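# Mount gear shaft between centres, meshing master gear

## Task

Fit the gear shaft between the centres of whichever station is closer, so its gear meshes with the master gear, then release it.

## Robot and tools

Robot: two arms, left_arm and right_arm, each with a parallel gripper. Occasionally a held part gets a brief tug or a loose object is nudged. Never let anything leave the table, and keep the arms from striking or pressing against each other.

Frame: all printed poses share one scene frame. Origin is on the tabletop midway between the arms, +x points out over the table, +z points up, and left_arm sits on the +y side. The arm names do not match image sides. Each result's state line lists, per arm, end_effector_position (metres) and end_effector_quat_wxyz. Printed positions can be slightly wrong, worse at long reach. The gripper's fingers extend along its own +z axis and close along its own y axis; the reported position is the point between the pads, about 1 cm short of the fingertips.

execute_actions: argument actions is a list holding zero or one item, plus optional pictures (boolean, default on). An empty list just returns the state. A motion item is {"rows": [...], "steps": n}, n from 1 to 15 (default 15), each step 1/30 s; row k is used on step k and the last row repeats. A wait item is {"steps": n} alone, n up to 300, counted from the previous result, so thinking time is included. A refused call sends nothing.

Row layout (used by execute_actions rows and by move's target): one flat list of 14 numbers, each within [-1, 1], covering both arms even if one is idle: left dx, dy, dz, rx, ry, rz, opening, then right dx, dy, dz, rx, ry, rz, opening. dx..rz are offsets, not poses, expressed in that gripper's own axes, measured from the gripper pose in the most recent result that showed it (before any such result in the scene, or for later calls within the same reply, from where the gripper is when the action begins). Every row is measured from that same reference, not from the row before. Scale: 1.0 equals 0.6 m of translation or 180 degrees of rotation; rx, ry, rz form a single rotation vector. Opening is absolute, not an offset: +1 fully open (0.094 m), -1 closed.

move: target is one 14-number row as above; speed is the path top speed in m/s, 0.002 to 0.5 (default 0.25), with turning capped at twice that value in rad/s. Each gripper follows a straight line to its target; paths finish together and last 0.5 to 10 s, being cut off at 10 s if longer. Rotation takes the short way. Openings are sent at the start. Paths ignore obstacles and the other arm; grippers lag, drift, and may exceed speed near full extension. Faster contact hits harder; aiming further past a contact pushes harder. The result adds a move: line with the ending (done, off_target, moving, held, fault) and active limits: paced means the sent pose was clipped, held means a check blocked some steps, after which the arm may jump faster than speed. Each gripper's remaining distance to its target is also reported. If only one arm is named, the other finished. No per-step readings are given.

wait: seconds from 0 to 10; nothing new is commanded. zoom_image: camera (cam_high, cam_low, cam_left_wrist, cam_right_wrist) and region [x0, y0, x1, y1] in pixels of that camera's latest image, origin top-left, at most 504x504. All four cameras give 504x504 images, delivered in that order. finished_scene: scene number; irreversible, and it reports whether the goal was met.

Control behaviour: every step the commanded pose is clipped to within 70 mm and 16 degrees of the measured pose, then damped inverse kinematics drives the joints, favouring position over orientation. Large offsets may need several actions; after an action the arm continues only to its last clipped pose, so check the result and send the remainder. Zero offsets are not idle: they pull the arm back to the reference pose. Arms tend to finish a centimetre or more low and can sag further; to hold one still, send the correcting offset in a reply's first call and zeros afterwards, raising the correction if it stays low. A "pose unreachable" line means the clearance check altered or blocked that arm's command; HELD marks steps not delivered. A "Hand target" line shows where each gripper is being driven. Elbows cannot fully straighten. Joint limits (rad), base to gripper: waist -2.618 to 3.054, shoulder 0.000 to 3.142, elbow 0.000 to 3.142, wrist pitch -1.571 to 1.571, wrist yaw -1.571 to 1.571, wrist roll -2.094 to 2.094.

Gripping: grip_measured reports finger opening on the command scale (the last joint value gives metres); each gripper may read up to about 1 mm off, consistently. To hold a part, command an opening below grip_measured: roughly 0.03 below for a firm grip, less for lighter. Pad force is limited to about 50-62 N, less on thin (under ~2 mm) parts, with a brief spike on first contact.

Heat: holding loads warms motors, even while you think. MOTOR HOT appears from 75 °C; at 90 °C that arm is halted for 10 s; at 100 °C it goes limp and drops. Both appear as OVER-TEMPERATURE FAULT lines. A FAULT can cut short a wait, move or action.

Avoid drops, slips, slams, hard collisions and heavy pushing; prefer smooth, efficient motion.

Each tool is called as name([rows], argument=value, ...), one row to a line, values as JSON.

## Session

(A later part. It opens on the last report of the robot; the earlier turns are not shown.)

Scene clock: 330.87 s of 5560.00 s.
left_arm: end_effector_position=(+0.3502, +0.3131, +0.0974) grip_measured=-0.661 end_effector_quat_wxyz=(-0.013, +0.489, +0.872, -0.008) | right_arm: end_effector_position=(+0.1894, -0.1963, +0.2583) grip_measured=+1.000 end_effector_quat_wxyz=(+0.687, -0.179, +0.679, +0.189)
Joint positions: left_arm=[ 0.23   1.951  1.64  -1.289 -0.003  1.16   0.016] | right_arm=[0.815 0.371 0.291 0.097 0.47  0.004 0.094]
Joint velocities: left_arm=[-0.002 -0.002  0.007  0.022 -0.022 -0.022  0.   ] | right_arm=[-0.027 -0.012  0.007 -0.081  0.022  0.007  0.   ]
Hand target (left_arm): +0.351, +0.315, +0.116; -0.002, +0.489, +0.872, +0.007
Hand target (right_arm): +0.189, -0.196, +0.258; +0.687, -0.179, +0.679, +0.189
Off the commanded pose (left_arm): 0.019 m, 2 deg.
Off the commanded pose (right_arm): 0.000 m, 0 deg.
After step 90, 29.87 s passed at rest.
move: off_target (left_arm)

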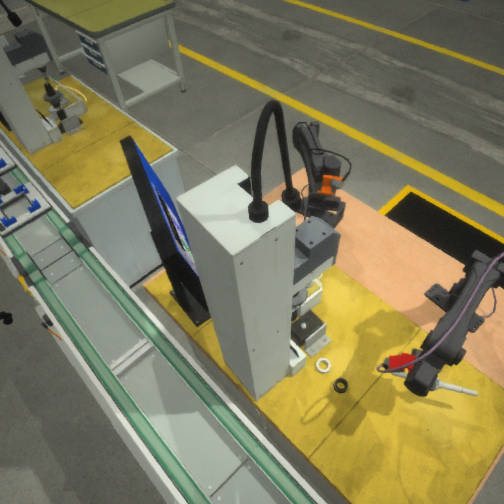

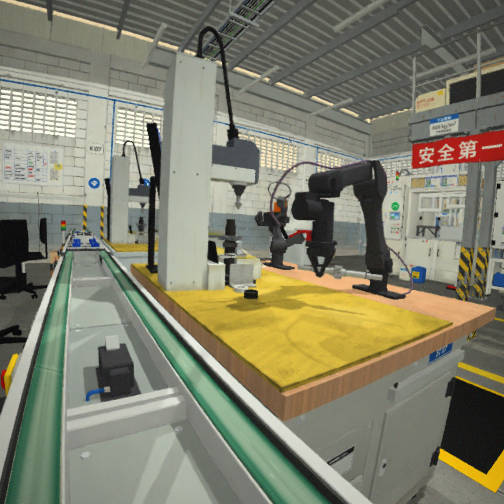

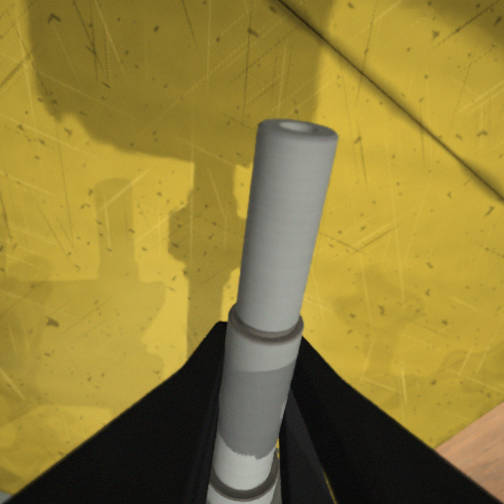

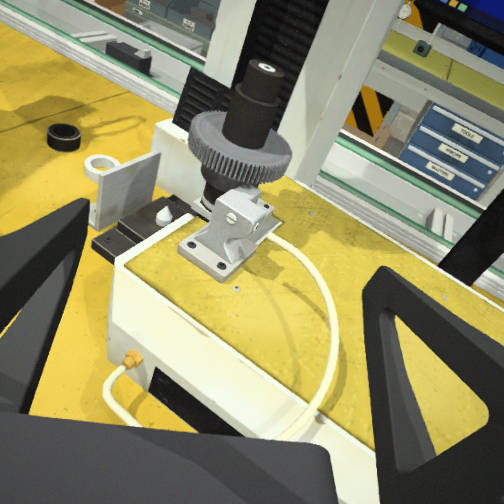

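move(target=[-0.2542, -0.2662, -0.351, -0.0872, -0.5011, -0.0752, -0.70, 0, 0, 0, 0, 0, 0, 1], speed=0.2)

Scene clock: 352.60 s of 5560.00 s.
left_arm: end_effector_position=(+0.2962, +0.1062, +0.2721) grip_measured=-0.663 end_effector_quat_wxyz=(+0.610, +0.230, +0.717, -0.248) | right_arm: end_effector_position=(+0.1894, -0.1963, +0.2583) grip_measured=+1.000 end_effector_quat_wxyz=(+0.687, -0.179, +0.679, +0.189)
Joint positions: left_arm=[-0.159  0.887  0.58   0.158  0.44  -0.012  0.016] | right_arm=[0.815 0.371 0.291 0.097 0.47  0.004 0.094]
Joint velocities: left_arm=[ 0.002  0.007  0.032 -0.051 -0.037  0.037 -0.   ] | right_arm=[-0.007 -0.007 -0.007 -0.022  0.007  0.007  0.   ]
Hand target (left_arm): +0.294, +0.103, +0.311; +0.662, +0.238, +0.666, -0.249
Hand target (right_arm): +0.189, -0.196, +0.258; +0.687, -0.179, +0.679, +0.189
Off the commanded pose (left_arm): 0.038 m, 9 deg.
Off the commanded pose (right_arm): 0.000 m, 0 deg.
After step 90, 13.90 s passed at rest.
move: off_target (left_arm); limits=paced

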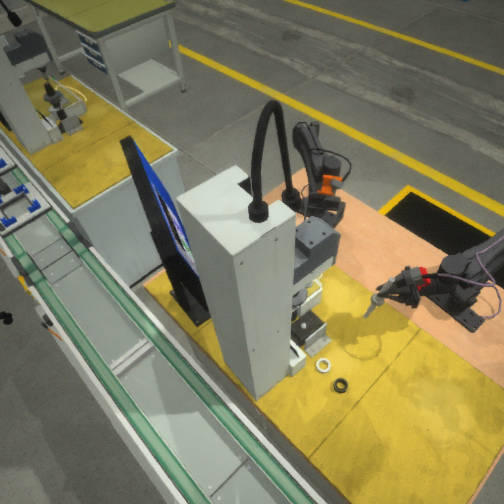

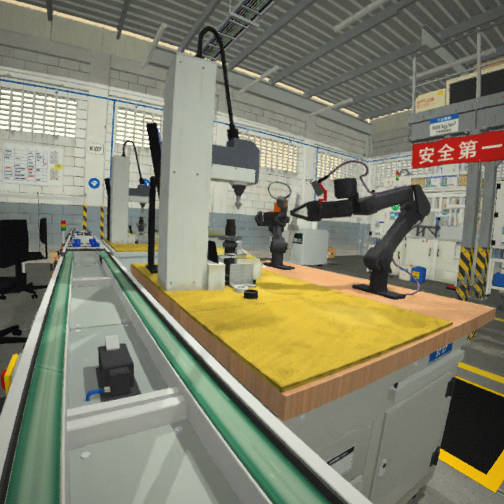

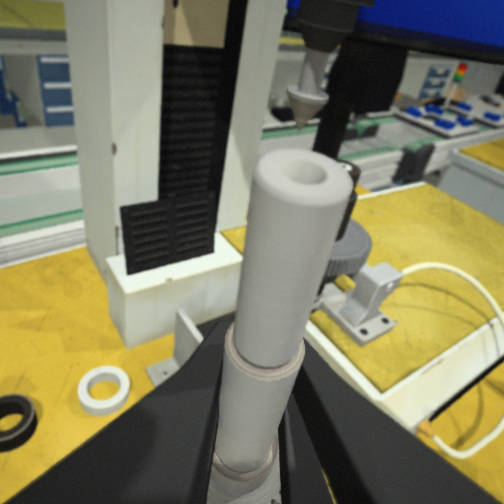

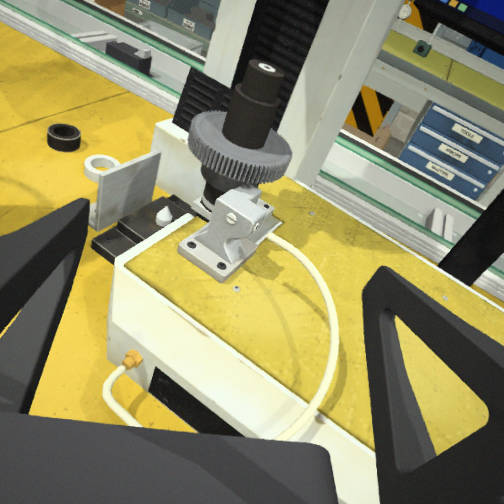

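zoom_image(camera="cam_low", region=[200, 150, 380, 310])

zoom_image(camera="cam_high", region=[280, 220, 460, 380])

Region (200, 150, 380, 310) of cam_low's 504x504 image, scaled by 2.800, with more detail than that image has.

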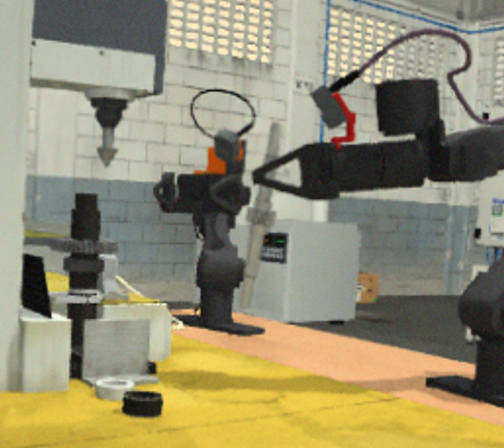

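Region (280, 220, 460, 380) of cam_high's 504x504 image, scaled by 2.800, with more detail than that image has.

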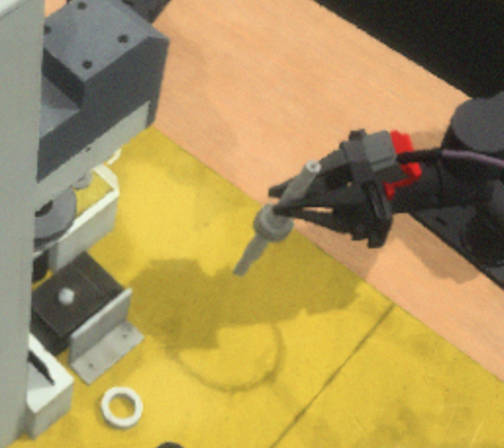

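move(target=[0.0725, 0.0055, 0.0098, -0.055, -0.088, 0.03, -0.72, 0, 0, 0, 0, 0, 0, 1], speed=0.1)

Scene clock: 420.83 s of 5560.00 s.
left_arm: end_effector_position=(+0.2964, +0.1094, +0.1856) grip_measured=-0.663 end_effector_quat_wxyz=(+0.676, +0.181, +0.692, -0.180) | right_arm: end_effector_position=(+0.1894, -0.1963, +0.2583) grip_measured=+1.000 end_effector_quat_wxyz=(+0.687, -0.179, +0.679, +0.189)
Joint positions: left_arm=[-0.322  1.099  0.158  0.919  0.101 -0.002  0.016] | right_arm=[0.815 0.371 0.291 0.097 0.47  0.004 0.094]
Joint velocities: left_arm=[-0.002  0.002  0.002  0.037  0.007 -0.066  0.001] | right_arm=[ 0.012 -0.012 -0.022  0.051  0.022  0.037  0.   ]
Hand target (left_arm): +0.294, +0.107, +0.227; +0.729, +0.175, +0.635, -0.188
Hand target (right_arm): +0.189, -0.196, +0.258; +0.687, -0.179, +0.679, +0.189
Off the commanded pose (left_arm): 0.043 m, 9 deg.
Off the commanded pose (right_arm): 0.000 m, 0 deg.
After step 90, 62.77 s passed at rest.
move: off_target (left_arm)

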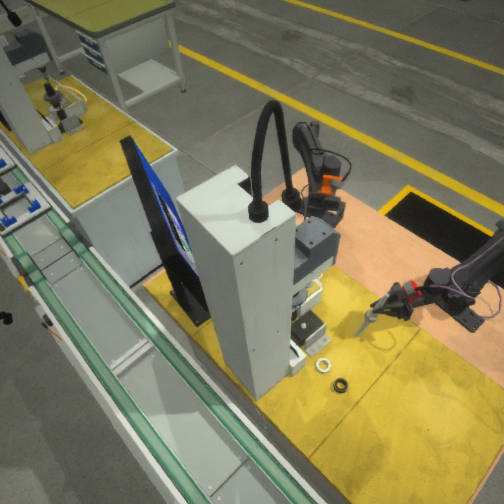

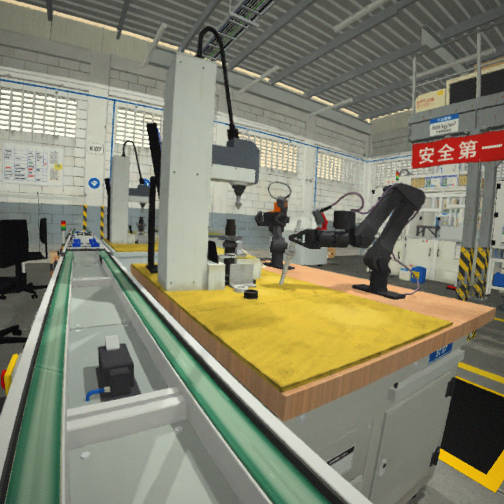

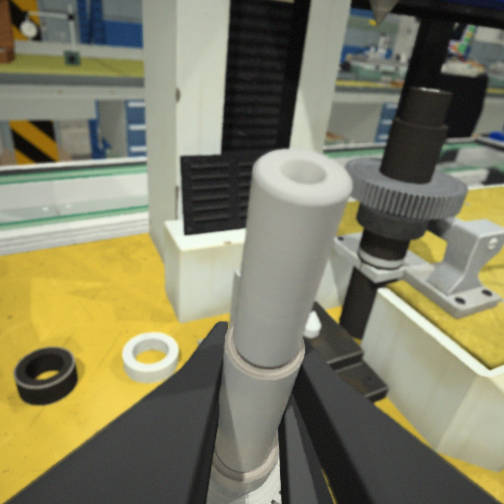

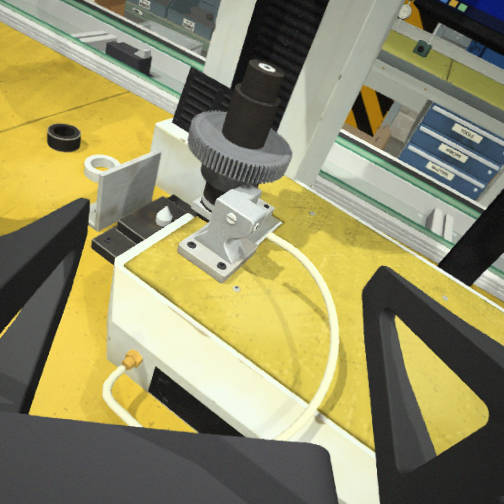

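execute_actions([
  {"rows": [[-0.066, -0.0058, -0.0032, 0.0014, -0.0495, 0.0066, -0.72, 0, 0, 0, 0, 0, 0, 1], [-0.063, -0.0058, -0.002, 0.0014, -0.0495, 0.0066, -0.72, 0, 0, 0, 0, 0, 0, 1], [-0.060, -0.0058, -0.001, 0.0014, -0.0495, 0.0066, -0.72, 0, 0, 0, 0, 0, 0, 1], [-0.057, -0.0058, 0.0, 0.0014, -0.0495, 0.0066, -0.72, 0, 0, 0, 0, 0, 0, 1], [-0.054, -0.0058, 0.001, 0.0014, -0.0495, 0.0066, -0.72, 0, 0, 0, 0, 0, 0, 1], [-0.051, -0.0058, 0.002, 0.0014, -0.0495, 0.0066, -0.72, 0, 0, 0, 0, 0, 0, 1], [-0.048, -0.0058, 0.003, 0.0014, -0.0495, 0.0066, -0.72, 0, 0, 0, 0, 0, 0, 1], [-0.045, -0.0058, 0.004, 0.0014, -0.0495, 0.0066, -0.72, 0, 0, 0, 0, 0, 0, 1], [-0.042, -0.0058, 0.005, 0.0014, -0.0495, 0.0066, -0.72, 0, 0, 0, 0, 0, 0, 1], [-0.039, -0.0058, 0.006, 0.0014, -0.0495, 0.0066, -0.72, 0, 0, 0, 0, 0, 0, 1], [-0.036, -0.0058, 0.007, 0.0014, -0.0495, 0.0066, -0.72, 0, 0, 0, 0, 0, 0, 1]], "steps": 15},
])

zoom_image(camera="cam_low", region=[200, 170, 380, 320])

Scene clock: 474.47 s of 5560.00 s.
left_arm: end_effector_position=(+0.2999, +0.1070, +0.1721) grip_measured=-0.663 end_effector_quat_wxyz=(+0.678, +0.181, +0.689, -0.180) | right_arm: end_effector_position=(+0.1894, -0.1963, +0.2583) grip_measured=+1.000 end_effector_quat_wxyz=(+0.687, -0.179, +0.679, +0.189)
Joint positions: left_arm=[-0.326  1.235  0.132  1.088  0.097 -0.002  0.016] | right_arm=[0.815 0.371 0.291 0.097 0.47  0.004 0.094]
Joint velocities: left_arm=[-0.027  0.178 -0.022  0.286 -0.007 -0.051 -0.   ] | right_arm=[-0.002 -0.017 -0.017  0.007  0.007 -0.007  0.   ]
Hand target (left_arm): +0.297, +0.105, +0.206; +0.725, +0.176, +0.639, -0.188
Hand target (right_arm): +0.189, -0.196, +0.258; +0.687, -0.179, +0.679, +0.189
Off the commanded pose (left_arm): 0.035 m, 9 deg.
Off the commanded pose (right_arm): 0.000 m, 0 deg.
Steps of this call (steps 1 to 90: nothing new was sent; then 50.13 s passed at rest; steps 91 to 105: all 15 steps of this action). Readings (end_effector_position):
91: left_arm (+0.2965, +0.1094, +0.1866) | right_arm (+0.1894, -0.1963, +0.2583)
92: left_arm (+0.2964, +0.1095, +0.1864) | right_arm (+0.1894, -0.1963, +0.2583)
94: left_arm (+0.2960, +0.1097, +0.1850) | right_arm (+0.1894, -0.1963, +0.2583)
98: left_arm (+0.2970, +0.1095, +0.1744) | right_arm (+0.1894, -0.1963, +0.2583)
105: the state above

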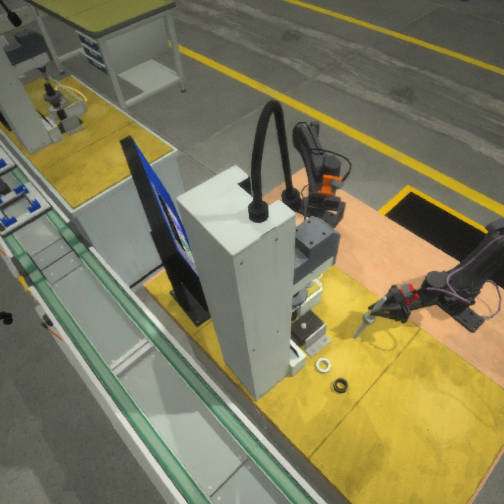

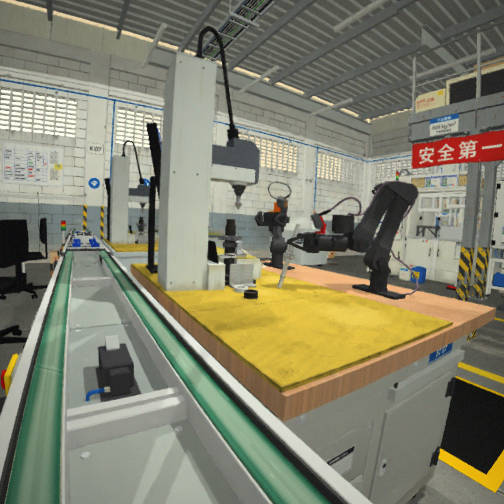

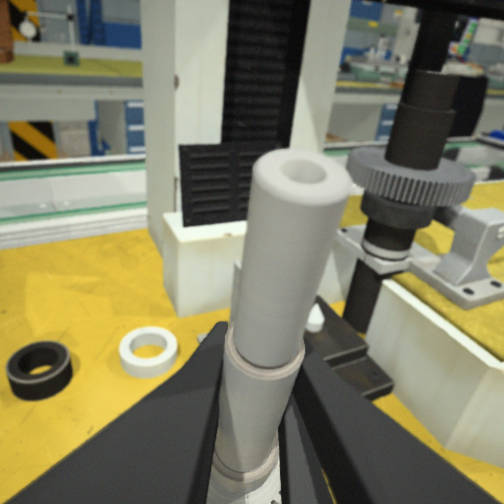

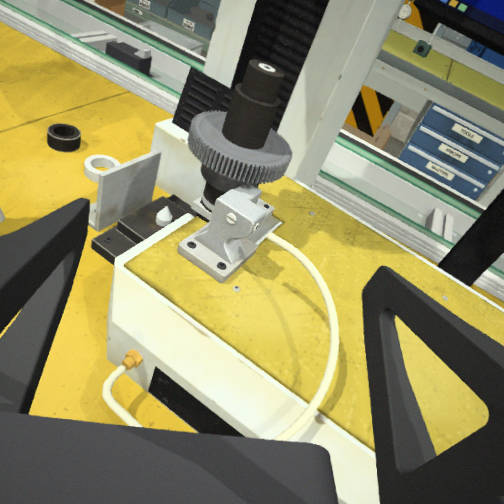

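Region (200, 170, 380, 320) of cam_low's 504x504 image, scaled by 2.800, with more detail than that image has.

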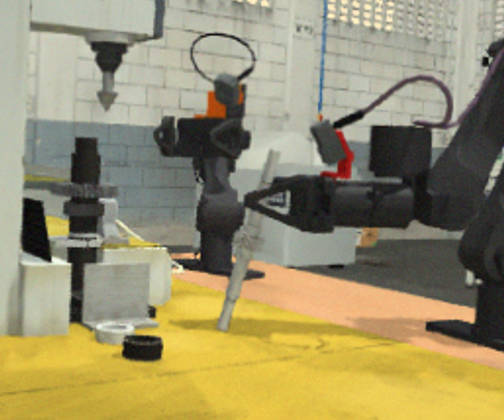

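execute_actions([
  {"rows": [[-0.05, 0, 0.0, 0, -0.042, 0.004, -0.72, 0, 0, 0, 0, 0, 0, 1], [-0.044, 0, 0.002, 0, -0.036, 0.004, -0.72, 0, 0, 0, 0, 0, 0, 1], [-0.038, 0, 0.004, 0, -0.030, 0.003, -0.72, 0, 0, 0, 0, 0, 0, 1], [-0.032, 0, 0.006, 0, -0.025, 0.003, -0.72, 0, 0, 0, 0, 0, 0, 1], [-0.026, 0, 0.008, 0, -0.020, 0.002, -0.72, 0, 0, 0, 0, 0, 0, 1], [-0.020, 0, 0.010, 0, -0.016, 0.002, -0.72, 0, 0, 0, 0, 0, 0, 1], [-0.016, 0, 0.014, 0, -0.012, 0.001, -0.72, 0, 0, 0, 0, 0, 0, 1], [-0.012, 0, 0.018, 0, -0.010, 0.001, -0.72, 0, 0, 0, 0, 0, 0, 1], [-0.010, 0, 0.022, 0, -0.008, 0.0, -0.72, 0, 0, 0, 0, 0, 0, 1], [-0.010, 0, 0.026, 0, -0.008, 0.0, -0.72, 0, 0, 0, 0, 0, 0, 1], [-0.010, 0, 0.030, 0, -0.008, 0.0, -0.72, 0, 0, 0, 0, 0, 0, 1], [-0.010, 0, 0.034, 0, -0.008, 0.0, -0.72, 0, 0, 0, 0, 0, 0, 1], [-0.010, 0, 0.038, 0, -0.008, 0.0, -0.72, 0, 0, 0, 0, 0, 0, 1], [-0.010, 0, 0.042, 0, -0.008, 0.0, -0.72, 0, 0, 0, 0, 0, 0, 1], [-0.010, 0, 0.046, 0, -0.008, 0.0, -0.72, 0, 0, 0, 0, 0, 0, 1]], "steps": 15},
], pictures=false)

wait(seconds=0.5)

zoom_image(camera="cam_low", region=[200, 170, 380, 320])

Scene clock: 511.67 s of 5560.00 s.
left_arm: end_effector_position=(+0.3160, +0.0999, +0.1706) grip_measured=-0.663 end_effector_quat_wxyz=(+0.679, +0.180, +0.688, -0.180) | right_arm: end_effector_position=(+0.1894, -0.1963, +0.2583) grip_measured=+1.000 end_effector_quat_wxyz=(+0.687, -0.179, +0.679, +0.189)
Joint positions: left_arm=[-0.326  1.36   0.185  1.163  0.096 -0.002  0.016] | right_arm=[0.815 0.371 0.291 0.097 0.47  0.004 0.094]
Joint velocities: left_arm=[-0.012  0.359  0.232  0.11  -0.051 -0.066 -0.   ] | right_arm=[ 0.012  0.002  0.007  0.022 -0.066  0.022  0.   ]
Hand target (left_arm): +0.323, +0.093, +0.178; +0.686, +0.179, +0.681, -0.183
Hand target (right_arm): +0.189, -0.196, +0.258; +0.687, -0.179, +0.679, +0.189
Off the commanded pose (left_arm): 0.013 m, 1 deg.
Off the commanded pose (right_arm): 0.000 m, 0 deg.
Steps of this call (steps 1 to 90: nothing new was sent; then 33.70 s passed at rest; steps 91 to 105: all 15 steps of this action). Readings (end_effector_position):
91: left_arm (+0.2997, +0.1069, +0.1720) | right_arm (+0.1894, -0.1963, +0.2583)
92: left_arm (+0.2999, +0.1069, +0.1716) | right_arm (+0.1894, -0.1963, +0.2583)
94: left_arm (+0.3001, +0.1068, +0.1713) | right_arm (+0.1894, -0.1963, +0.2583)
98: left_arm (+0.3012, +0.1062, +0.1705) | right_arm (+0.1894, -0.1963, +0.2583)
105: the state above

Scene clock: 512.17 s of 5560.00 s.
left_arm: end_effector_position=(+0.3201, +0.0984, +0.1706) grip_measured=-0.663 end_effector_quat_wxyz=(+0.679, +0.179, +0.688, -0.180) | right_arm: end_effector_position=(+0.1894, -0.1963, +0.2583) grip_measured=+1.000 end_effector_quat_wxyz=(+0.687, -0.179, +0.679, +0.189)
Joint positions: left_arm=[-0.326  1.384  0.2    1.172  0.094 -0.003  0.016] | right_arm=[0.815 0.371 0.291 0.097 0.47  0.004 0.094]
Joint velocities: left_arm=[ 0.012 -0.002 -0.002 -0.066 -0.007 -0.051  0.   ] | right_arm=[-0.007 -0.017  0.002  0.022  0.007  0.022  0.   ]
Hand target (left_arm): +0.323, +0.093, +0.178; +0.686, +0.179, +0.681, -0.183
Hand target (right_arm): +0.189, -0.196, +0.258; +0.687, -0.179, +0.679, +0.189
Off the commanded pose (left_arm): 0.010 m, 1 deg.
Off the commanded pose (right_arm): 0.000 m, 0 deg.
Steps of this call (steps 1 to 15: nothing new was sent). Readings (end_effector_position):
1: left_arm (+0.3180, +0.0992, +0.1705) | right_arm (+0.1894, -0.1963, +0.2583)
2: left_arm (+0.3193, +0.0986, +0.1705) | right_arm (+0.1894, -0.1963, +0.2583)
4: left_arm (+0.3201, +0.0984, +0.1705) | right_arm (+0.1894, -0.1963, +0.2583)
8: left_arm (+0.3201, +0.0984, +0.1706) | right_arm (+0.1894, -0.1963, +0.2583)
15: the state above

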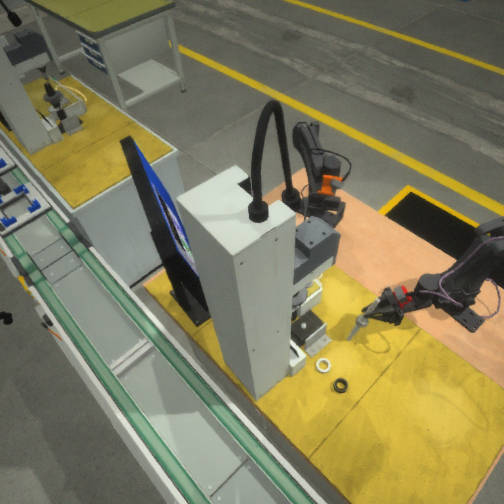

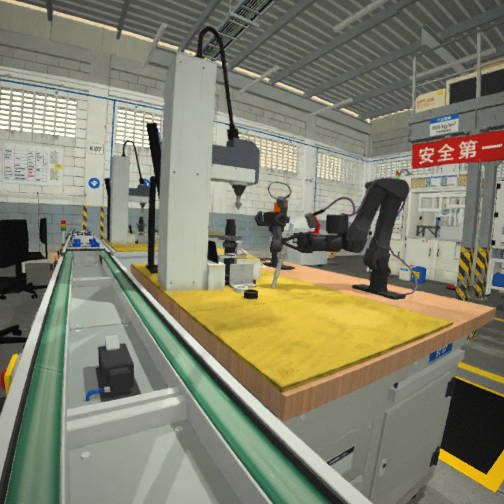

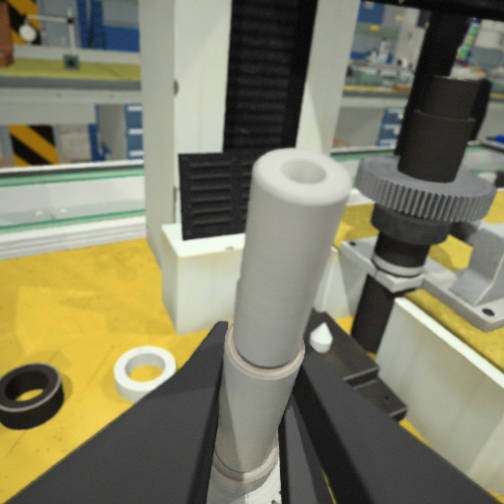

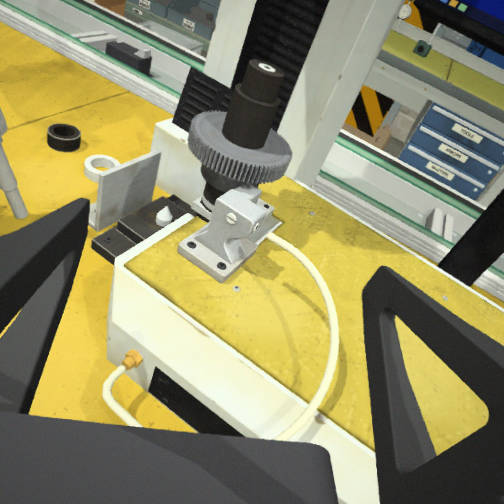

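Region (200, 170, 380, 320) of cam_low's 504x504 image, scaled by 2.800, with more detail than that image has.

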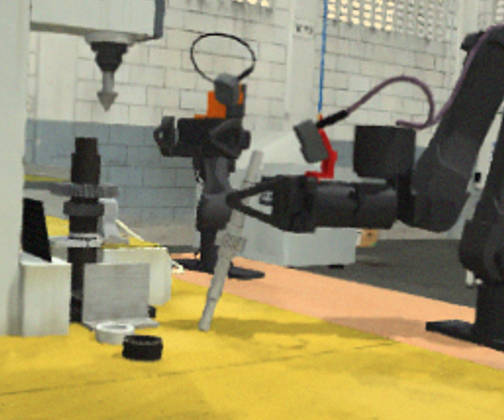

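move(target=[-0.172, 0, 0, 0.048, 0, 0, -0.72, 0, 0, 0, 0, 0, 0, 1], speed=0.1)

Scene clock: 584.30 s of 5560.00 s.
left_arm: end_effector_position=(+0.3162, +0.0965, +0.2162) grip_measured=-0.663 end_effector_quat_wxyz=(+0.596, +0.226, +0.736, -0.230) | right_arm: end_effector_position=(+0.1894, -0.1963, +0.2583) grip_measured=+1.000 end_effector_quat_wxyz=(+0.687, -0.179, +0.679, +0.189)
Joint positions: left_arm=[-0.21   1.052  0.468  0.386  0.358 -0.001  0.016] | right_arm=[0.815 0.371 0.291 0.097 0.47  0.004 0.094]
Joint velocities: left_arm=[ 0.002  0.007  0.012 -0.007 -0.037 -0.007  0.001] | right_arm=[-0.022 -0.007 -0.002 -0.022  0.037 -0.037  0.   ]
Hand target (left_arm): +0.317, +0.098, +0.273; +0.662, +0.231, +0.675, -0.230
Hand target (right_arm): +0.189, -0.196, +0.258; +0.687, -0.179, +0.679, +0.189
Off the commanded pose (left_arm): 0.058 m, 11 deg.
Off the commanded pose (right_arm): 0.000 m, 0 deg.
After step 90, 67.40 s passed at rest.
move: off_target (left_arm)

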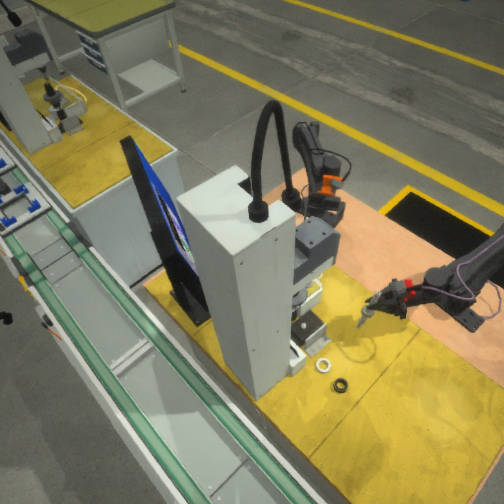

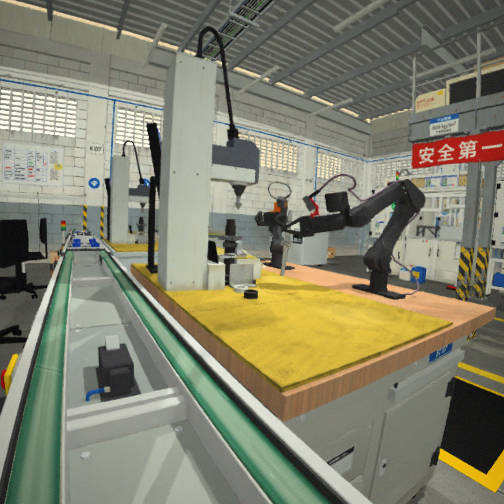

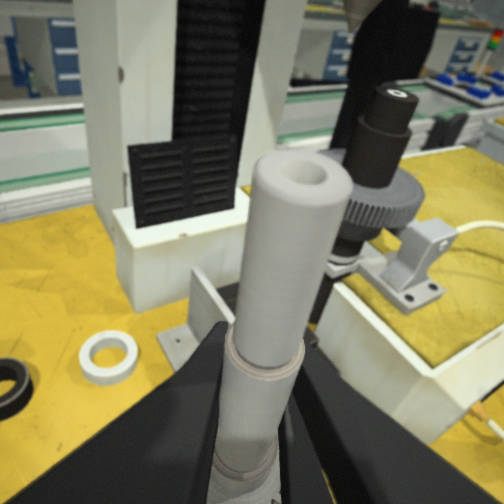

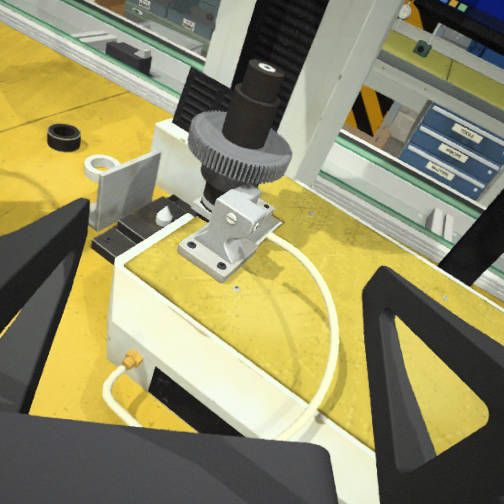

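execute_actions([
  {"rows": [[-0.095, -0.006, -0.015, 0.0013, -0.054, 0.0208, -0.72, 0, 0, 0, 0, 0, 0, 1], [-0.097, -0.010, -0.011, 0.0013, -0.055, 0.0208, -0.72, 0, 0, 0, 0, 0, 0, 1], [-0.099, -0.015, -0.006, 0.0013, -0.056, 0.0208, -0.72, 0, 0, 0, 0, 0, 0, 1], [-0.101, -0.020, -0.001, 0.0013, -0.057, 0.0208, -0.72, 0, 0, 0, 0, 0, 0, 1], [-0.103, -0.025, 0.005, 0.0013, -0.058, 0.0208, -0.72, 0, 0, 0, 0, 0, 0, 1], [-0.105, -0.030, 0.010, 0.0013, -0.059, 0.0208, -0.72, 0, 0, 0, 0, 0, 0, 1], [-0.107, -0.035, 0.016, 0.0013, -0.060, 0.0208, -0.72, 0, 0, 0, 0, 0, 0, 1], [-0.109, -0.040, 0.021, 0.0013, -0.061, 0.0208, -0.72, 0, 0, 0, 0, 0, 0, 1], [-0.111, -0.045, 0.027, 0.0013, -0.062, 0.0208, -0.72, 0, 0, 0, 0, 0, 0, 1], [-0.113, -0.050, 0.032, 0.0013, -0.063, 0.0208, -0.72, 0, 0, 0, 0, 0, 0, 1], [-0.115, -0.055, 0.038, 0.0013, -0.064, 0.0208, -0.72, 0, 0, 0, 0, 0, 0, 1], [-0.117, -0.060, 0.043, 0.0013, -0.065, 0.0208, -0.72, 0, 0, 0, 0, 0, 0, 1], [-0.119, -0.064, 0.048, 0.0013, -0.065, 0.0208, -0.72, 0, 0, 0, 0, 0, 0, 1], [-0.120, -0.067, 0.051, 0.0013, -0.065, 0.0208, -0.72, 0, 0, 0, 0, 0, 0, 1], [-0.121, -0.068, 0.052, 0.0013, -0.065, 0.0208, -0.72, 0, 0, 0, 0, 0, 0, 1]], "steps": 15},
], pictures=false)

execute_actions([
  {"steps": 20},
], pictures=false)

Scene clock: 609.53 s of 5560.00 s.
left_arm: end_effector_position=(+0.3091, +0.0492, +0.2249) grip_measured=-0.663 end_effector_quat_wxyz=(+0.597, +0.248, +0.724, -0.239) | right_arm: end_effector_position=(+0.1894, -0.1963, +0.2583) grip_measured=+1.000 end_effector_quat_wxyz=(+0.687, -0.179, +0.679, +0.189)
Joint positions: left_arm=[-0.403  1.112  0.518  0.417  0.21  -0.013  0.016] | right_arm=[0.815 0.371 0.291 0.097 0.47  0.004 0.094]
Joint velocities: left_arm=[-0.349  0.325  0.212  0.139 -0.256  0.139  0.   ] | right_arm=[-0.022  0.007 -0.002  0.007 -0.051 -0.066  0.   ]
Hand target (left_arm): +0.319, +0.045, +0.284; +0.670, +0.226, +0.666, -0.239
Hand target (right_arm): +0.189, -0.196, +0.258; +0.687, -0.179, +0.679, +0.189
Off the commanded pose (left_arm): 0.063 m, 12 deg.
Off the commanded pose (right_arm): 0.000 m, 0 deg.
Steps of this call (steps 1 to 90: nothing new was sent; then 21.73 s passed at rest; steps 91 to 105: all 15 steps of this action). Readings (end_effector_position):
91: left_arm (+0.3160, +0.0966, +0.2161) | right_arm (+0.1894, -0.1963, +0.2583)
92: left_arm (+0.3156, +0.0968, +0.2165) | right_arm (+0.1894, -0.1963, +0.2583)
94: left_arm (+0.3152, +0.0956, +0.2172) | right_arm (+0.1894, -0.1963, +0.2583)
98: left_arm (+0.3094, +0.0810, +0.2182) | right_arm (+0.1894, -0.1963, +0.2583)
105: the state above

Scene clock: 610.20 s of 5560.00 s.
left_arm: end_effector_position=(+0.3155, +0.0500, +0.2260) grip_measured=-0.663 end_effector_quat_wxyz=(+0.605, +0.237, +0.727, -0.224) | right_arm: end_effector_position=(+0.1894, -0.1963, +0.2583) grip_measured=+1.000 end_effector_quat_wxyz=(+0.687, -0.179, +0.679, +0.189)
Joint positions: left_arm=[-0.418  1.131  0.528  0.431  0.156 -0.013  0.016] | right_arm=[0.815 0.371 0.291 0.097 0.47  0.004 0.094]
Joint velocities: left_arm=[ 0.002 -0.007  0.022  0.022  0.007 -0.022 -0.   ] | right_arm=[ 0.002 -0.002  0.002  0.007 -0.007  0.066  0.   ]
Hand target (left_arm): +0.318, +0.045, +0.284; +0.670, +0.226, +0.666, -0.239
Hand target (right_arm): +0.189, -0.196, +0.258; +0.687, -0.179, +0.679, +0.189
Off the commanded pose (left_arm): 0.061 m, 11 deg.
Off the commanded pose (right_arm): 0.000 m, 0 deg.
Steps of this call (steps 1 to 20: nothing new was sent). Readings (end_effector_position):
1: left_arm (+0.3100, +0.0467, +0.2253) | right_arm (+0.1894, -0.1963, +0.2583)
2: left_arm (+0.3109, +0.0456, +0.2254) | right_arm (+0.1894, -0.1963, +0.2583)
4: left_arm (+0.3124, +0.0463, +0.2256) | right_arm (+0.1894, -0.1963, +0.2583)
8: left_arm (+0.3145, +0.0487, +0.2257) | right_arm (+0.1894, -0.1963, +0.2583)
20: the state above

execute_actions([
  {"rows": [[-0.100, -0.013, 0.000, 0, -0.057, 0.0123, -0.72, 0, 0, 0, 0, 0, 0, 1], [-0.103, -0.019, 0.009, 0, -0.059, 0.0123, -0.72, 0, 0, 0, 0, 0, 0, 1], [-0.106, -0.025, 0.018, 0, -0.061, 0.0123, -0.72, 0, 0, 0, 0, 0, 0, 1], [-0.109, -0.031, 0.027, 0, -0.063, 0.0123, -0.72, 0, 0, 0, 0, 0, 0, 1], [-0.112, -0.037, 0.036, 0, -0.065, 0.0123, -0.72, 0, 0, 0, 0, 0, 0, 1], [-0.115, -0.043, 0.045, 0, -0.067, 0.0123, -0.72, 0, 0, 0, 0, 0, 0, 1], [-0.118, -0.049, 0.054, 0, -0.069, 0.0123, -0.72, 0, 0, 0, 0, 0, 0, 1], [-0.121, -0.055, 0.063, 0, -0.070, 0.0123, -0.72, 0, 0, 0, 0, 0, 0, 1], [-0.124, -0.060, 0.071, 0, -0.0706, 0.0123, -0.72, 0, 0, 0, 0, 0, 0, 1], [-0.1278, -0.0647, 0.0783, 0, -0.0706, 0.0123, -0.72, 0, 0, 0, 0, 0, 0, 1]], "steps": 15},
], pictures=false)

execute_actions([
  {"steps": 20},
])

Scene clock: 639.60 s of 5560.00 s.
left_arm: end_effector_position=(+0.3247, -0.0098, +0.2295) grip_measured=-0.663 end_effector_quat_wxyz=(+0.608, +0.255, +0.717, -0.227) | right_arm: end_effector_position=(+0.1894, -0.1963, +0.2583) grip_measured=+1.000 end_effector_quat_wxyz=(+0.687, -0.179, +0.679, +0.189)
Joint positions: left_arm=[-0.586  1.324  0.652  0.512  0.019 -0.013  0.016] | right_arm=[0.815 0.371 0.291 0.097 0.47  0.004 0.094]
Joint velocities: left_arm=[ 0.007  0.129  0.056  0.183 -0.212 -0.037  0.001] | right_arm=[-0.007 -0.007 -0.012 -0.007 -0.051 -0.066  0.   ]
Hand target (left_arm): +0.331, -0.011, +0.294; +0.682, +0.225, +0.654, -0.239
Hand target (right_arm): +0.189, -0.196, +0.258; +0.687, -0.179, +0.679, +0.189
Off the commanded pose (left_arm): 0.068 m, 12 deg.
Off the commanded pose (right_arm): 0.000 m, 0 deg.
Steps of this call (steps 1 to 90: nothing new was sent; then 25.90 s passed at rest; steps 91 to 105: all 15 steps of this action). Readings (end_effector_position):
91: left_arm (+0.3155, +0.0497, +0.2260) | right_arm (+0.1894, -0.1963, +0.2583)
92: left_arm (+0.3150, +0.0488, +0.2259) | right_arm (+0.1894, -0.1963, +0.2583)
94: left_arm (+0.3132, +0.0420, +0.2261) | right_arm (+0.1894, -0.1963, +0.2583)
98: left_arm (+0.3136, +0.0163, +0.2278) | right_arm (+0.1894, -0.1963, +0.2583)
105: the state above

Scene clock: 640.27 s of 5560.00 s.
left_arm: end_effector_position=(+0.3290, -0.0068, +0.2324) grip_measured=-0.663 end_effector_quat_wxyz=(+0.616, +0.245, +0.716, -0.218) | right_arm: end_effector_position=(+0.1894, -0.1963, +0.2583) grip_measured=+1.000 end_effector_quat_wxyz=(+0.687, -0.179, +0.679, +0.189)
Joint positions: left_arm=[-0.586  1.329  0.653  0.53  -0.009 -0.012  0.016] | right_arm=[0.815 0.371 0.291 0.097 0.47  0.004 0.094]
Joint velocities: left_arm=[ 0.002 -0.007  0.002 -0.022 -0.007 -0.022  0.   ] | right_arm=[ 0.012  0.017 -0.002 -0.081 -0.051 -0.066  0.   ]
Hand target (left_arm): +0.331, -0.011, +0.293; +0.682, +0.225, +0.654, -0.239
Hand target (right_arm): +0.189, -0.196, +0.258; +0.687, -0.179, +0.679, +0.189
Off the commanded pose (left_arm): 0.064 m, 11 deg.
Off the commanded pose (right_arm): 0.000 m, 0 deg.
Steps of this call (steps 1 to 20: nothing new was sent). Readings (end_effector_position):
1: left_arm (+0.3259, -0.0094, +0.2296) | right_arm (+0.1894, -0.1963, +0.2583)
2: left_arm (+0.3268, -0.0088, +0.2298) | right_arm (+0.1894, -0.1963, +0.2583)
4: left_arm (+0.3277, -0.0080, +0.2304) | right_arm (+0.1894, -0.1963, +0.2583)
8: left_arm (+0.3286, -0.0072, +0.2318) | right_arm (+0.1894, -0.1963, +0.2583)
20: the state above

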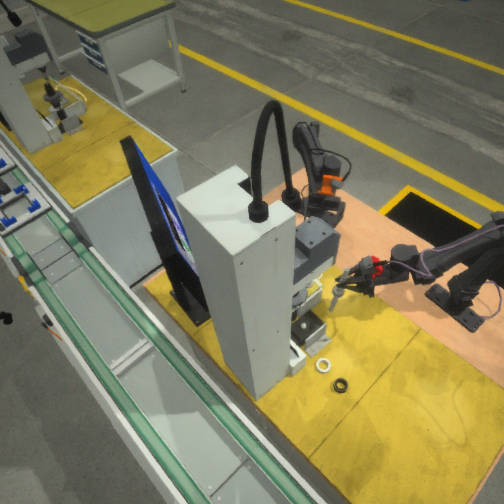

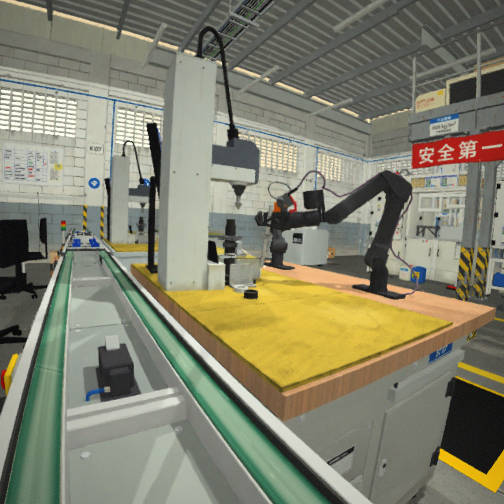

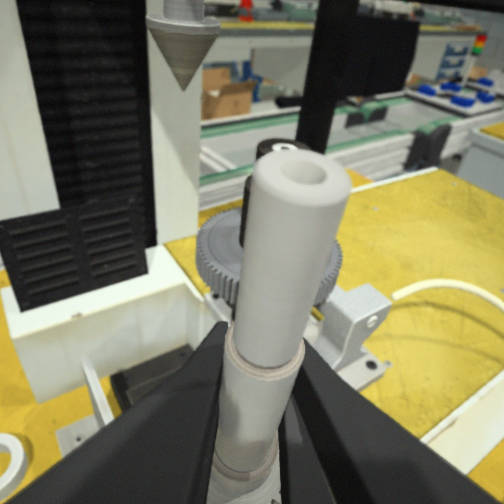

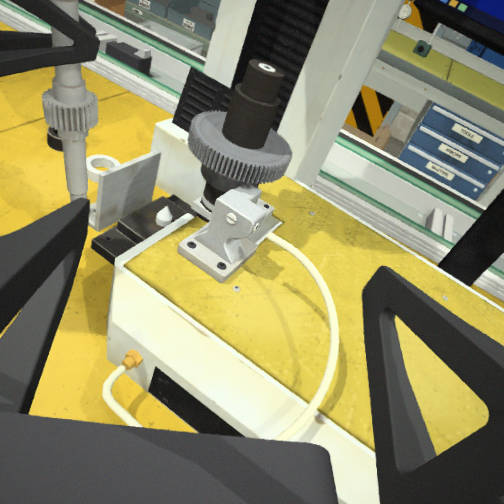

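execute_actions([
  {"rows": [[-0.1017, -0.0025, -0.0026, -0.0018, -0.0632, 0.0032, -0.72, -0.006, 0, 0, -0.005, 0, 0, 1], [-0.1027, -0.0005, 0.0026, -0.0018, -0.0632, 0.0032, -0.72, -0.012, 0, 0, -0.010, 0, 0, 1], [-0.1036, 0.0015, 0.0077, -0.0018, -0.0632, 0.0032, -0.72, -0.018, 0, 0, -0.015, 0, 0, 1], [-0.1046, 0.0035, 0.0128, -0.0018, -0.0632, 0.0032, -0.72, -0.024, 0, 0, -0.020, 0, 0, 1], [-0.1055, 0.0055, 0.018, -0.0018, -0.0632, 0.0032, -0.72, -0.030, 0, 0, -0.025, 0, 0, 1], [-0.1064, 0.0074, 0.0231, -0.0018, -0.0632, 0.0032, -0.72, -0.036, 0, 0, -0.030, 0, 0, 1], [-0.1074, 0.0094, 0.0282, -0.0018, -0.0632, 0.0032, -0.72, -0.042, 0, 0, -0.035, 0, 0, 1], [-0.1083, 0.0114, 0.0334, -0.0018, -0.0632, 0.0032, -0.72, -0.048, 0, 0, -0.040, 0, 0, 1], [-0.1093, 0.0134, 0.0385, -0.0018, -0.0632, 0.0032, -0.72, -0.054, 0, 0, -0.045, 0, 0, 1], [-0.1102, 0.0154, 0.0437, -0.0018, -0.0632, 0.0032, -0.72, -0.060, 0, 0, -0.050, 0, 0, 1], [-0.1111, 0.0174, 0.0488, -0.0018, -0.0632, 0.0032, -0.72, -0.064, 0, 0, -0.055, 0, 0, 1], [-0.1121, 0.0194, 0.0539, -0.0018, -0.0632, 0.0032, -0.72, -0.067, 0, 0, -0.061, 0, 0, 1]], "steps": 15},
], pictures=false)

execute_actions([
  {"steps": 20},
])

Scene clock: 686.17 s of 5560.00 s.
left_arm: end_effector_position=(+0.3561, -0.0179, +0.2308) grip_measured=-0.663 end_effector_quat_wxyz=(+0.617, +0.243, +0.717, -0.214) | right_arm: end_effector_position=(+0.1984, -0.2092, +0.2973) grip_measured=+1.000 end_effector_quat_wxyz=(+0.689, -0.203, +0.661, +0.216)
Joint positions: left_arm=[-0.562  1.451  0.745  0.559  0.006 -0.007  0.016] | right_arm=[ 0.498  0.371  0.422 -0.009  0.078  0.002  0.094]
Joint velocities: left_arm=[ 0.042  0.149  0.115  0.081 -0.037  0.022 -0.   ] | right_arm=[-0.437 -0.002  0.115 -0.066 -0.857 -0.007  0.   ]
Hand target (left_arm): +0.362, -0.019, +0.293; +0.684, +0.225, +0.652, -0.236
Hand target (right_arm): +0.188, -0.198, +0.299; +0.671, -0.239, +0.657, +0.247
Off the commanded pose (left_arm): 0.065 m, 11 deg.
Off the commanded pose (right_arm): 0.015 m, 7 deg.
Steps of this call (steps 1 to 90: nothing new was sent; then 42.40 s passed at rest; steps 91 to 105: all 15 steps of this action). Readings (end_effector_position):
91: left_arm (+0.3292, -0.0067, +0.2326) | right_arm (+0.1894, -0.1961, +0.2582)
92: left_arm (+0.3292, -0.0067, +0.2328) | right_arm (+0.1899, -0.1961, +0.2578)
94: left_arm (+0.3298, -0.0071, +0.2333) | right_arm (+0.1923, -0.1980, +0.2569)
98: left_arm (+0.3366, -0.0125, +0.2327) | right_arm (+0.1969, -0.2030, +0.2665)
105: the state above

Scene clock: 686.83 s of 5560.00 s.
left_arm: end_effector_position=(+0.3570, -0.0190, +0.2311) grip_measured=-0.663 end_effector_quat_wxyz=(+0.617, +0.244, +0.716, -0.216) | right_arm: end_effector_position=(+0.1886, -0.1964, +0.2925) grip_measured=+1.000 end_effector_quat_wxyz=(+0.670, -0.240, +0.657, +0.246)
Joint positions: left_arm=[-0.56   1.457  0.748  0.564  0.013 -0.007  0.016] | right_arm=[ 0.477  0.371  0.425 -0.034 -0.044  0.002  0.094]
Joint velocities: left_arm=[-0.002 -0.002 -0.022 -0.007 -0.037  0.007 -0.001] | right_arm=[-0.007 -0.007 -0.022 -0.022 -0.051  0.037  0.   ]
Hand target (left_arm): +0.362, -0.019, +0.293; +0.684, +0.225, +0.653, -0.236
Hand target (right_arm): +0.188, -0.198, +0.299; +0.671, -0.239, +0.657, +0.247
Off the commanded pose (left_arm): 0.064 m, 11 deg.
Off the commanded pose (right_arm): 0.006 m, 1 deg.
Steps of this call (steps 1 to 20: nothing new was sent). Readings (end_effector_position):
1: left_arm (+0.3572, -0.0179, +0.2305) | right_arm (+0.1976, -0.2083, +0.2983)
2: left_arm (+0.3576, -0.0180, +0.2305) | right_arm (+0.1966, -0.2069, +0.2980)
4: left_arm (+0.3574, -0.0184, +0.2303) | right_arm (+0.1941, -0.2034, +0.2959)
8: left_arm (+0.3571, -0.0188, +0.2309) | right_arm (+0.1907, -0.1990, +0.2936)
20: the state above

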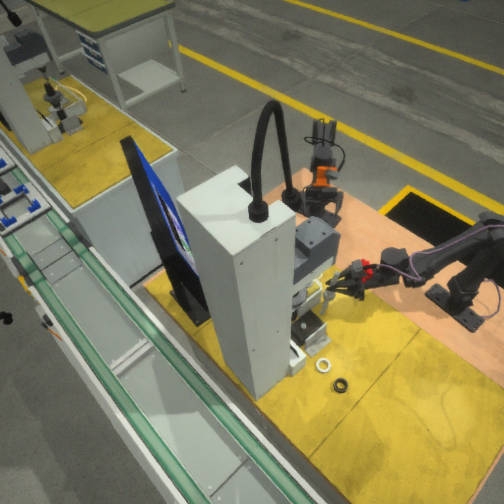

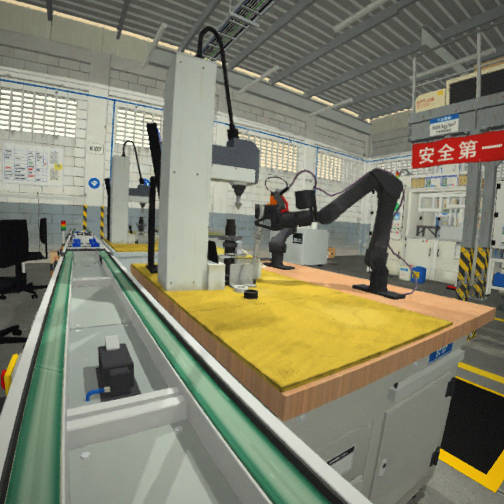

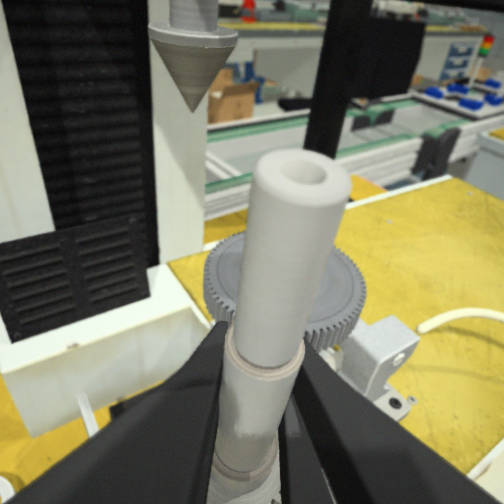

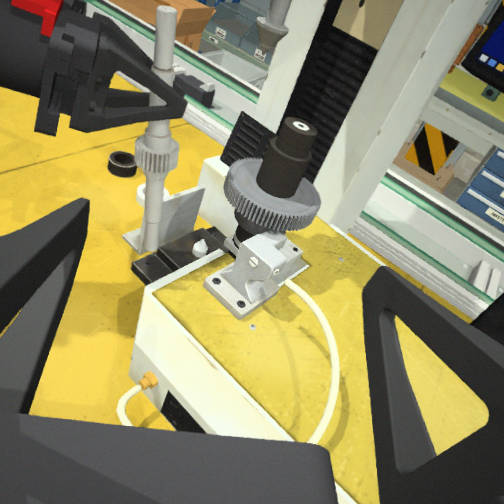

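execute_actions([
  {"rows": [[-0.104, 0.0084, -0.0043, -0.0018, -0.0632, 0.0032, -0.72, 0, 0, 0, 0, 0, 0, 1], [-0.105, 0.0127, -0.0001, -0.0018, -0.0632, 0.0032, -0.72, 0, 0, 0, 0, 0, 0, 1], [-0.106, 0.0169, 0.004, -0.0018, -0.0632, 0.0032, -0.72, 0, 0, 0, 0, 0, 0, 1], [-0.107, 0.0211, 0.0082, -0.0018, -0.0632, 0.0032, -0.72, 0, 0, 0, 0, 0, 0, 1], [-0.108, 0.0254, 0.0124, -0.0018, -0.0632, 0.0032, -0.72, 0, 0, 0, 0, 0, 0, 1], [-0.109, 0.0296, 0.0166, -0.0018, -0.0632, 0.0032, -0.72, 0, 0, 0, 0, 0, 0, 1], [-0.110, 0.0338, 0.0208, -0.0018, -0.0632, 0.0032, -0.72, 0, 0, 0, 0, 0, 0, 1], [-0.111, 0.038, 0.0249, -0.0018, -0.0632, 0.0032, -0.72, 0, 0, 0, 0, 0, 0, 1], [-0.112, 0.0423, 0.0291, -0.0018, -0.0632, 0.0032, -0.72, 0, 0, 0, 0, 0, 0, 1], [-0.113, 0.0465, 0.0333, -0.0018, -0.0632, 0.0032, -0.72, 0, 0, 0, 0, 0, 0, 1]], "steps": 15},
], pictures=false)

execute_actions([
  {"steps": 20},
])

Scene clock: 716.47 s of 5560.00 s.
left_arm: end_effector_position=(+0.3888, -0.0087, +0.2334) grip_measured=-0.663 end_effector_quat_wxyz=(+0.621, +0.233, +0.717, -0.212) | right_arm: end_effector_position=(+0.1884, -0.1962, +0.2924) grip_measured=+1.000 end_effector_quat_wxyz=(+0.670, -0.241, +0.657, +0.247)
Joint positions: left_arm=[-0.483  1.533  0.821  0.574  0.067 -0.005  0.016] | right_arm=[ 0.477  0.371  0.425 -0.035 -0.045  0.002  0.094]
Joint velocities: left_arm=[ 0.007  0.046  0.022  0.007  0.022 -0.022 -0.   ] | right_arm=[-0.012 -0.017  0.027 -0.007 -0.037 -0.066  0.   ]
Hand target (left_arm): +0.392, -0.012, +0.294; +0.685, +0.225, +0.652, -0.234
Hand target (right_arm): +0.189, -0.196, +0.292; +0.670, -0.240, +0.657, +0.246
Off the commanded pose (left_arm): 0.063 m, 11 deg.
Off the commanded pose (right_arm): 0.000 m, 0 deg.
Steps of this call (steps 1 to 90: nothing new was sent; then 26.13 s passed at rest; steps 91 to 105: all 15 steps of this action). Readings (end_effector_position):
91: left_arm (+0.3570, -0.0190, +0.2312) | right_arm (+0.1884, -0.1962, +0.2924)
92: left_arm (+0.3570, -0.0191, +0.2314) | right_arm (+0.1884, -0.1962, +0.2924)
94: left_arm (+0.3581, -0.0177, +0.2316) | right_arm (+0.1884, -0.1962, +0.2924)
98: left_arm (+0.3698, -0.0127, +0.2328) | right_arm (+0.1884, -0.1962, +0.2924)
105: the state above

Scene clock: 717.13 s of 5560.00 s.
left_arm: end_effector_position=(+0.3873, -0.0112, +0.2326) grip_measured=-0.663 end_effector_quat_wxyz=(+0.619, +0.239, +0.716, -0.218) | right_arm: end_effector_position=(+0.1884, -0.1962, +0.2924) grip_measured=+1.000 end_effector_quat_wxyz=(+0.670, -0.241, +0.657, +0.247)
Joint positions: left_arm=[-0.483  1.536  0.821  0.574  0.083 -0.005  0.016] | right_arm=[ 0.477  0.371  0.425 -0.035 -0.045  0.002  0.094]
Joint velocities: left_arm=[-0.002  0.002  0.012  0.066 -0.007  0.007 -0.001] | right_arm=[-0.027 -0.002 -0.012 -0.037  0.022  0.022  0.   ]
Hand target (left_arm): +0.392, -0.012, +0.294; +0.685, +0.225, +0.652, -0.234
Hand target (right_arm): +0.189, -0.196, +0.292; +0.670, -0.240, +0.657, +0.246
Off the commanded pose (left_arm): 0.064 m, 11 deg.
Off the commanded pose (right_arm): 0.000 m, 0 deg.
Steps of this call (steps 1 to 20: nothing new was sent). Readings (end_effector_position):
1: left_arm (+0.3886, -0.0091, +0.2331) | right_arm (+0.1884, -0.1962, +0.2924)
2: left_arm (+0.3883, -0.0097, +0.2327) | right_arm (+0.1884, -0.1962, +0.2924)
4: left_arm (+0.3879, -0.0103, +0.2325) | right_arm (+0.1884, -0.1962, +0.2924)
8: left_arm (+0.3875, -0.0108, +0.2326) | right_arm (+0.1884, -0.1962, +0.2924)
20: the state above

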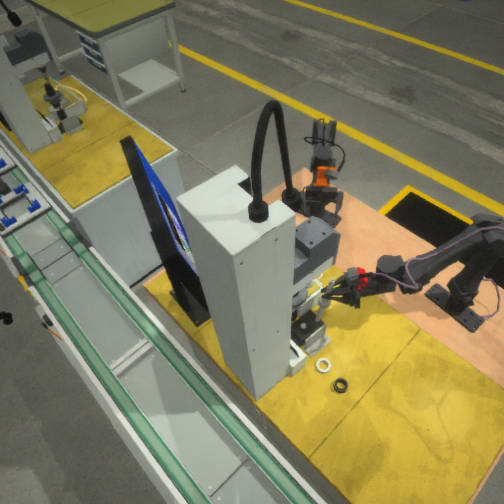

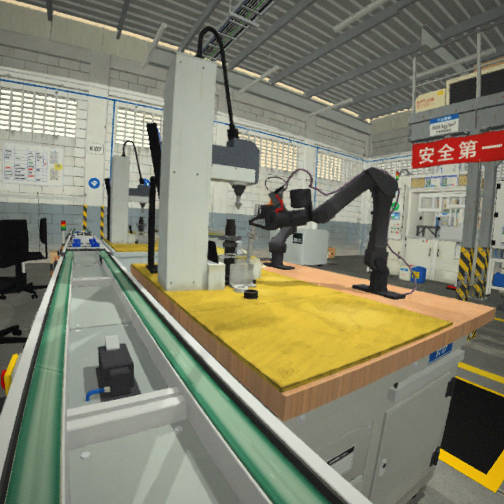

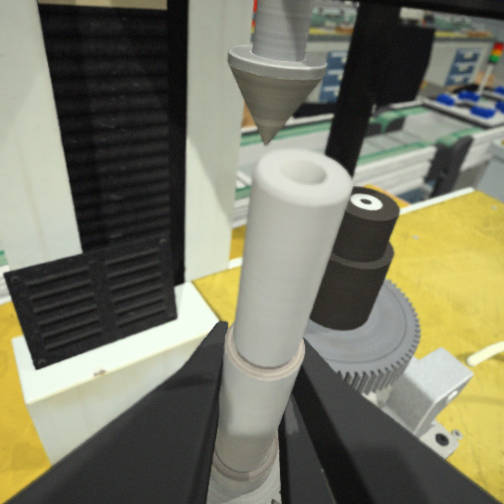

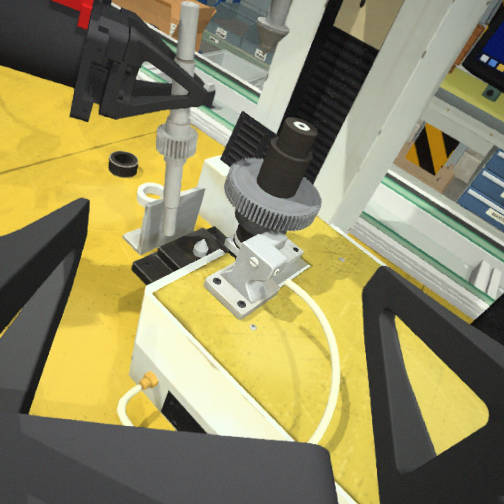

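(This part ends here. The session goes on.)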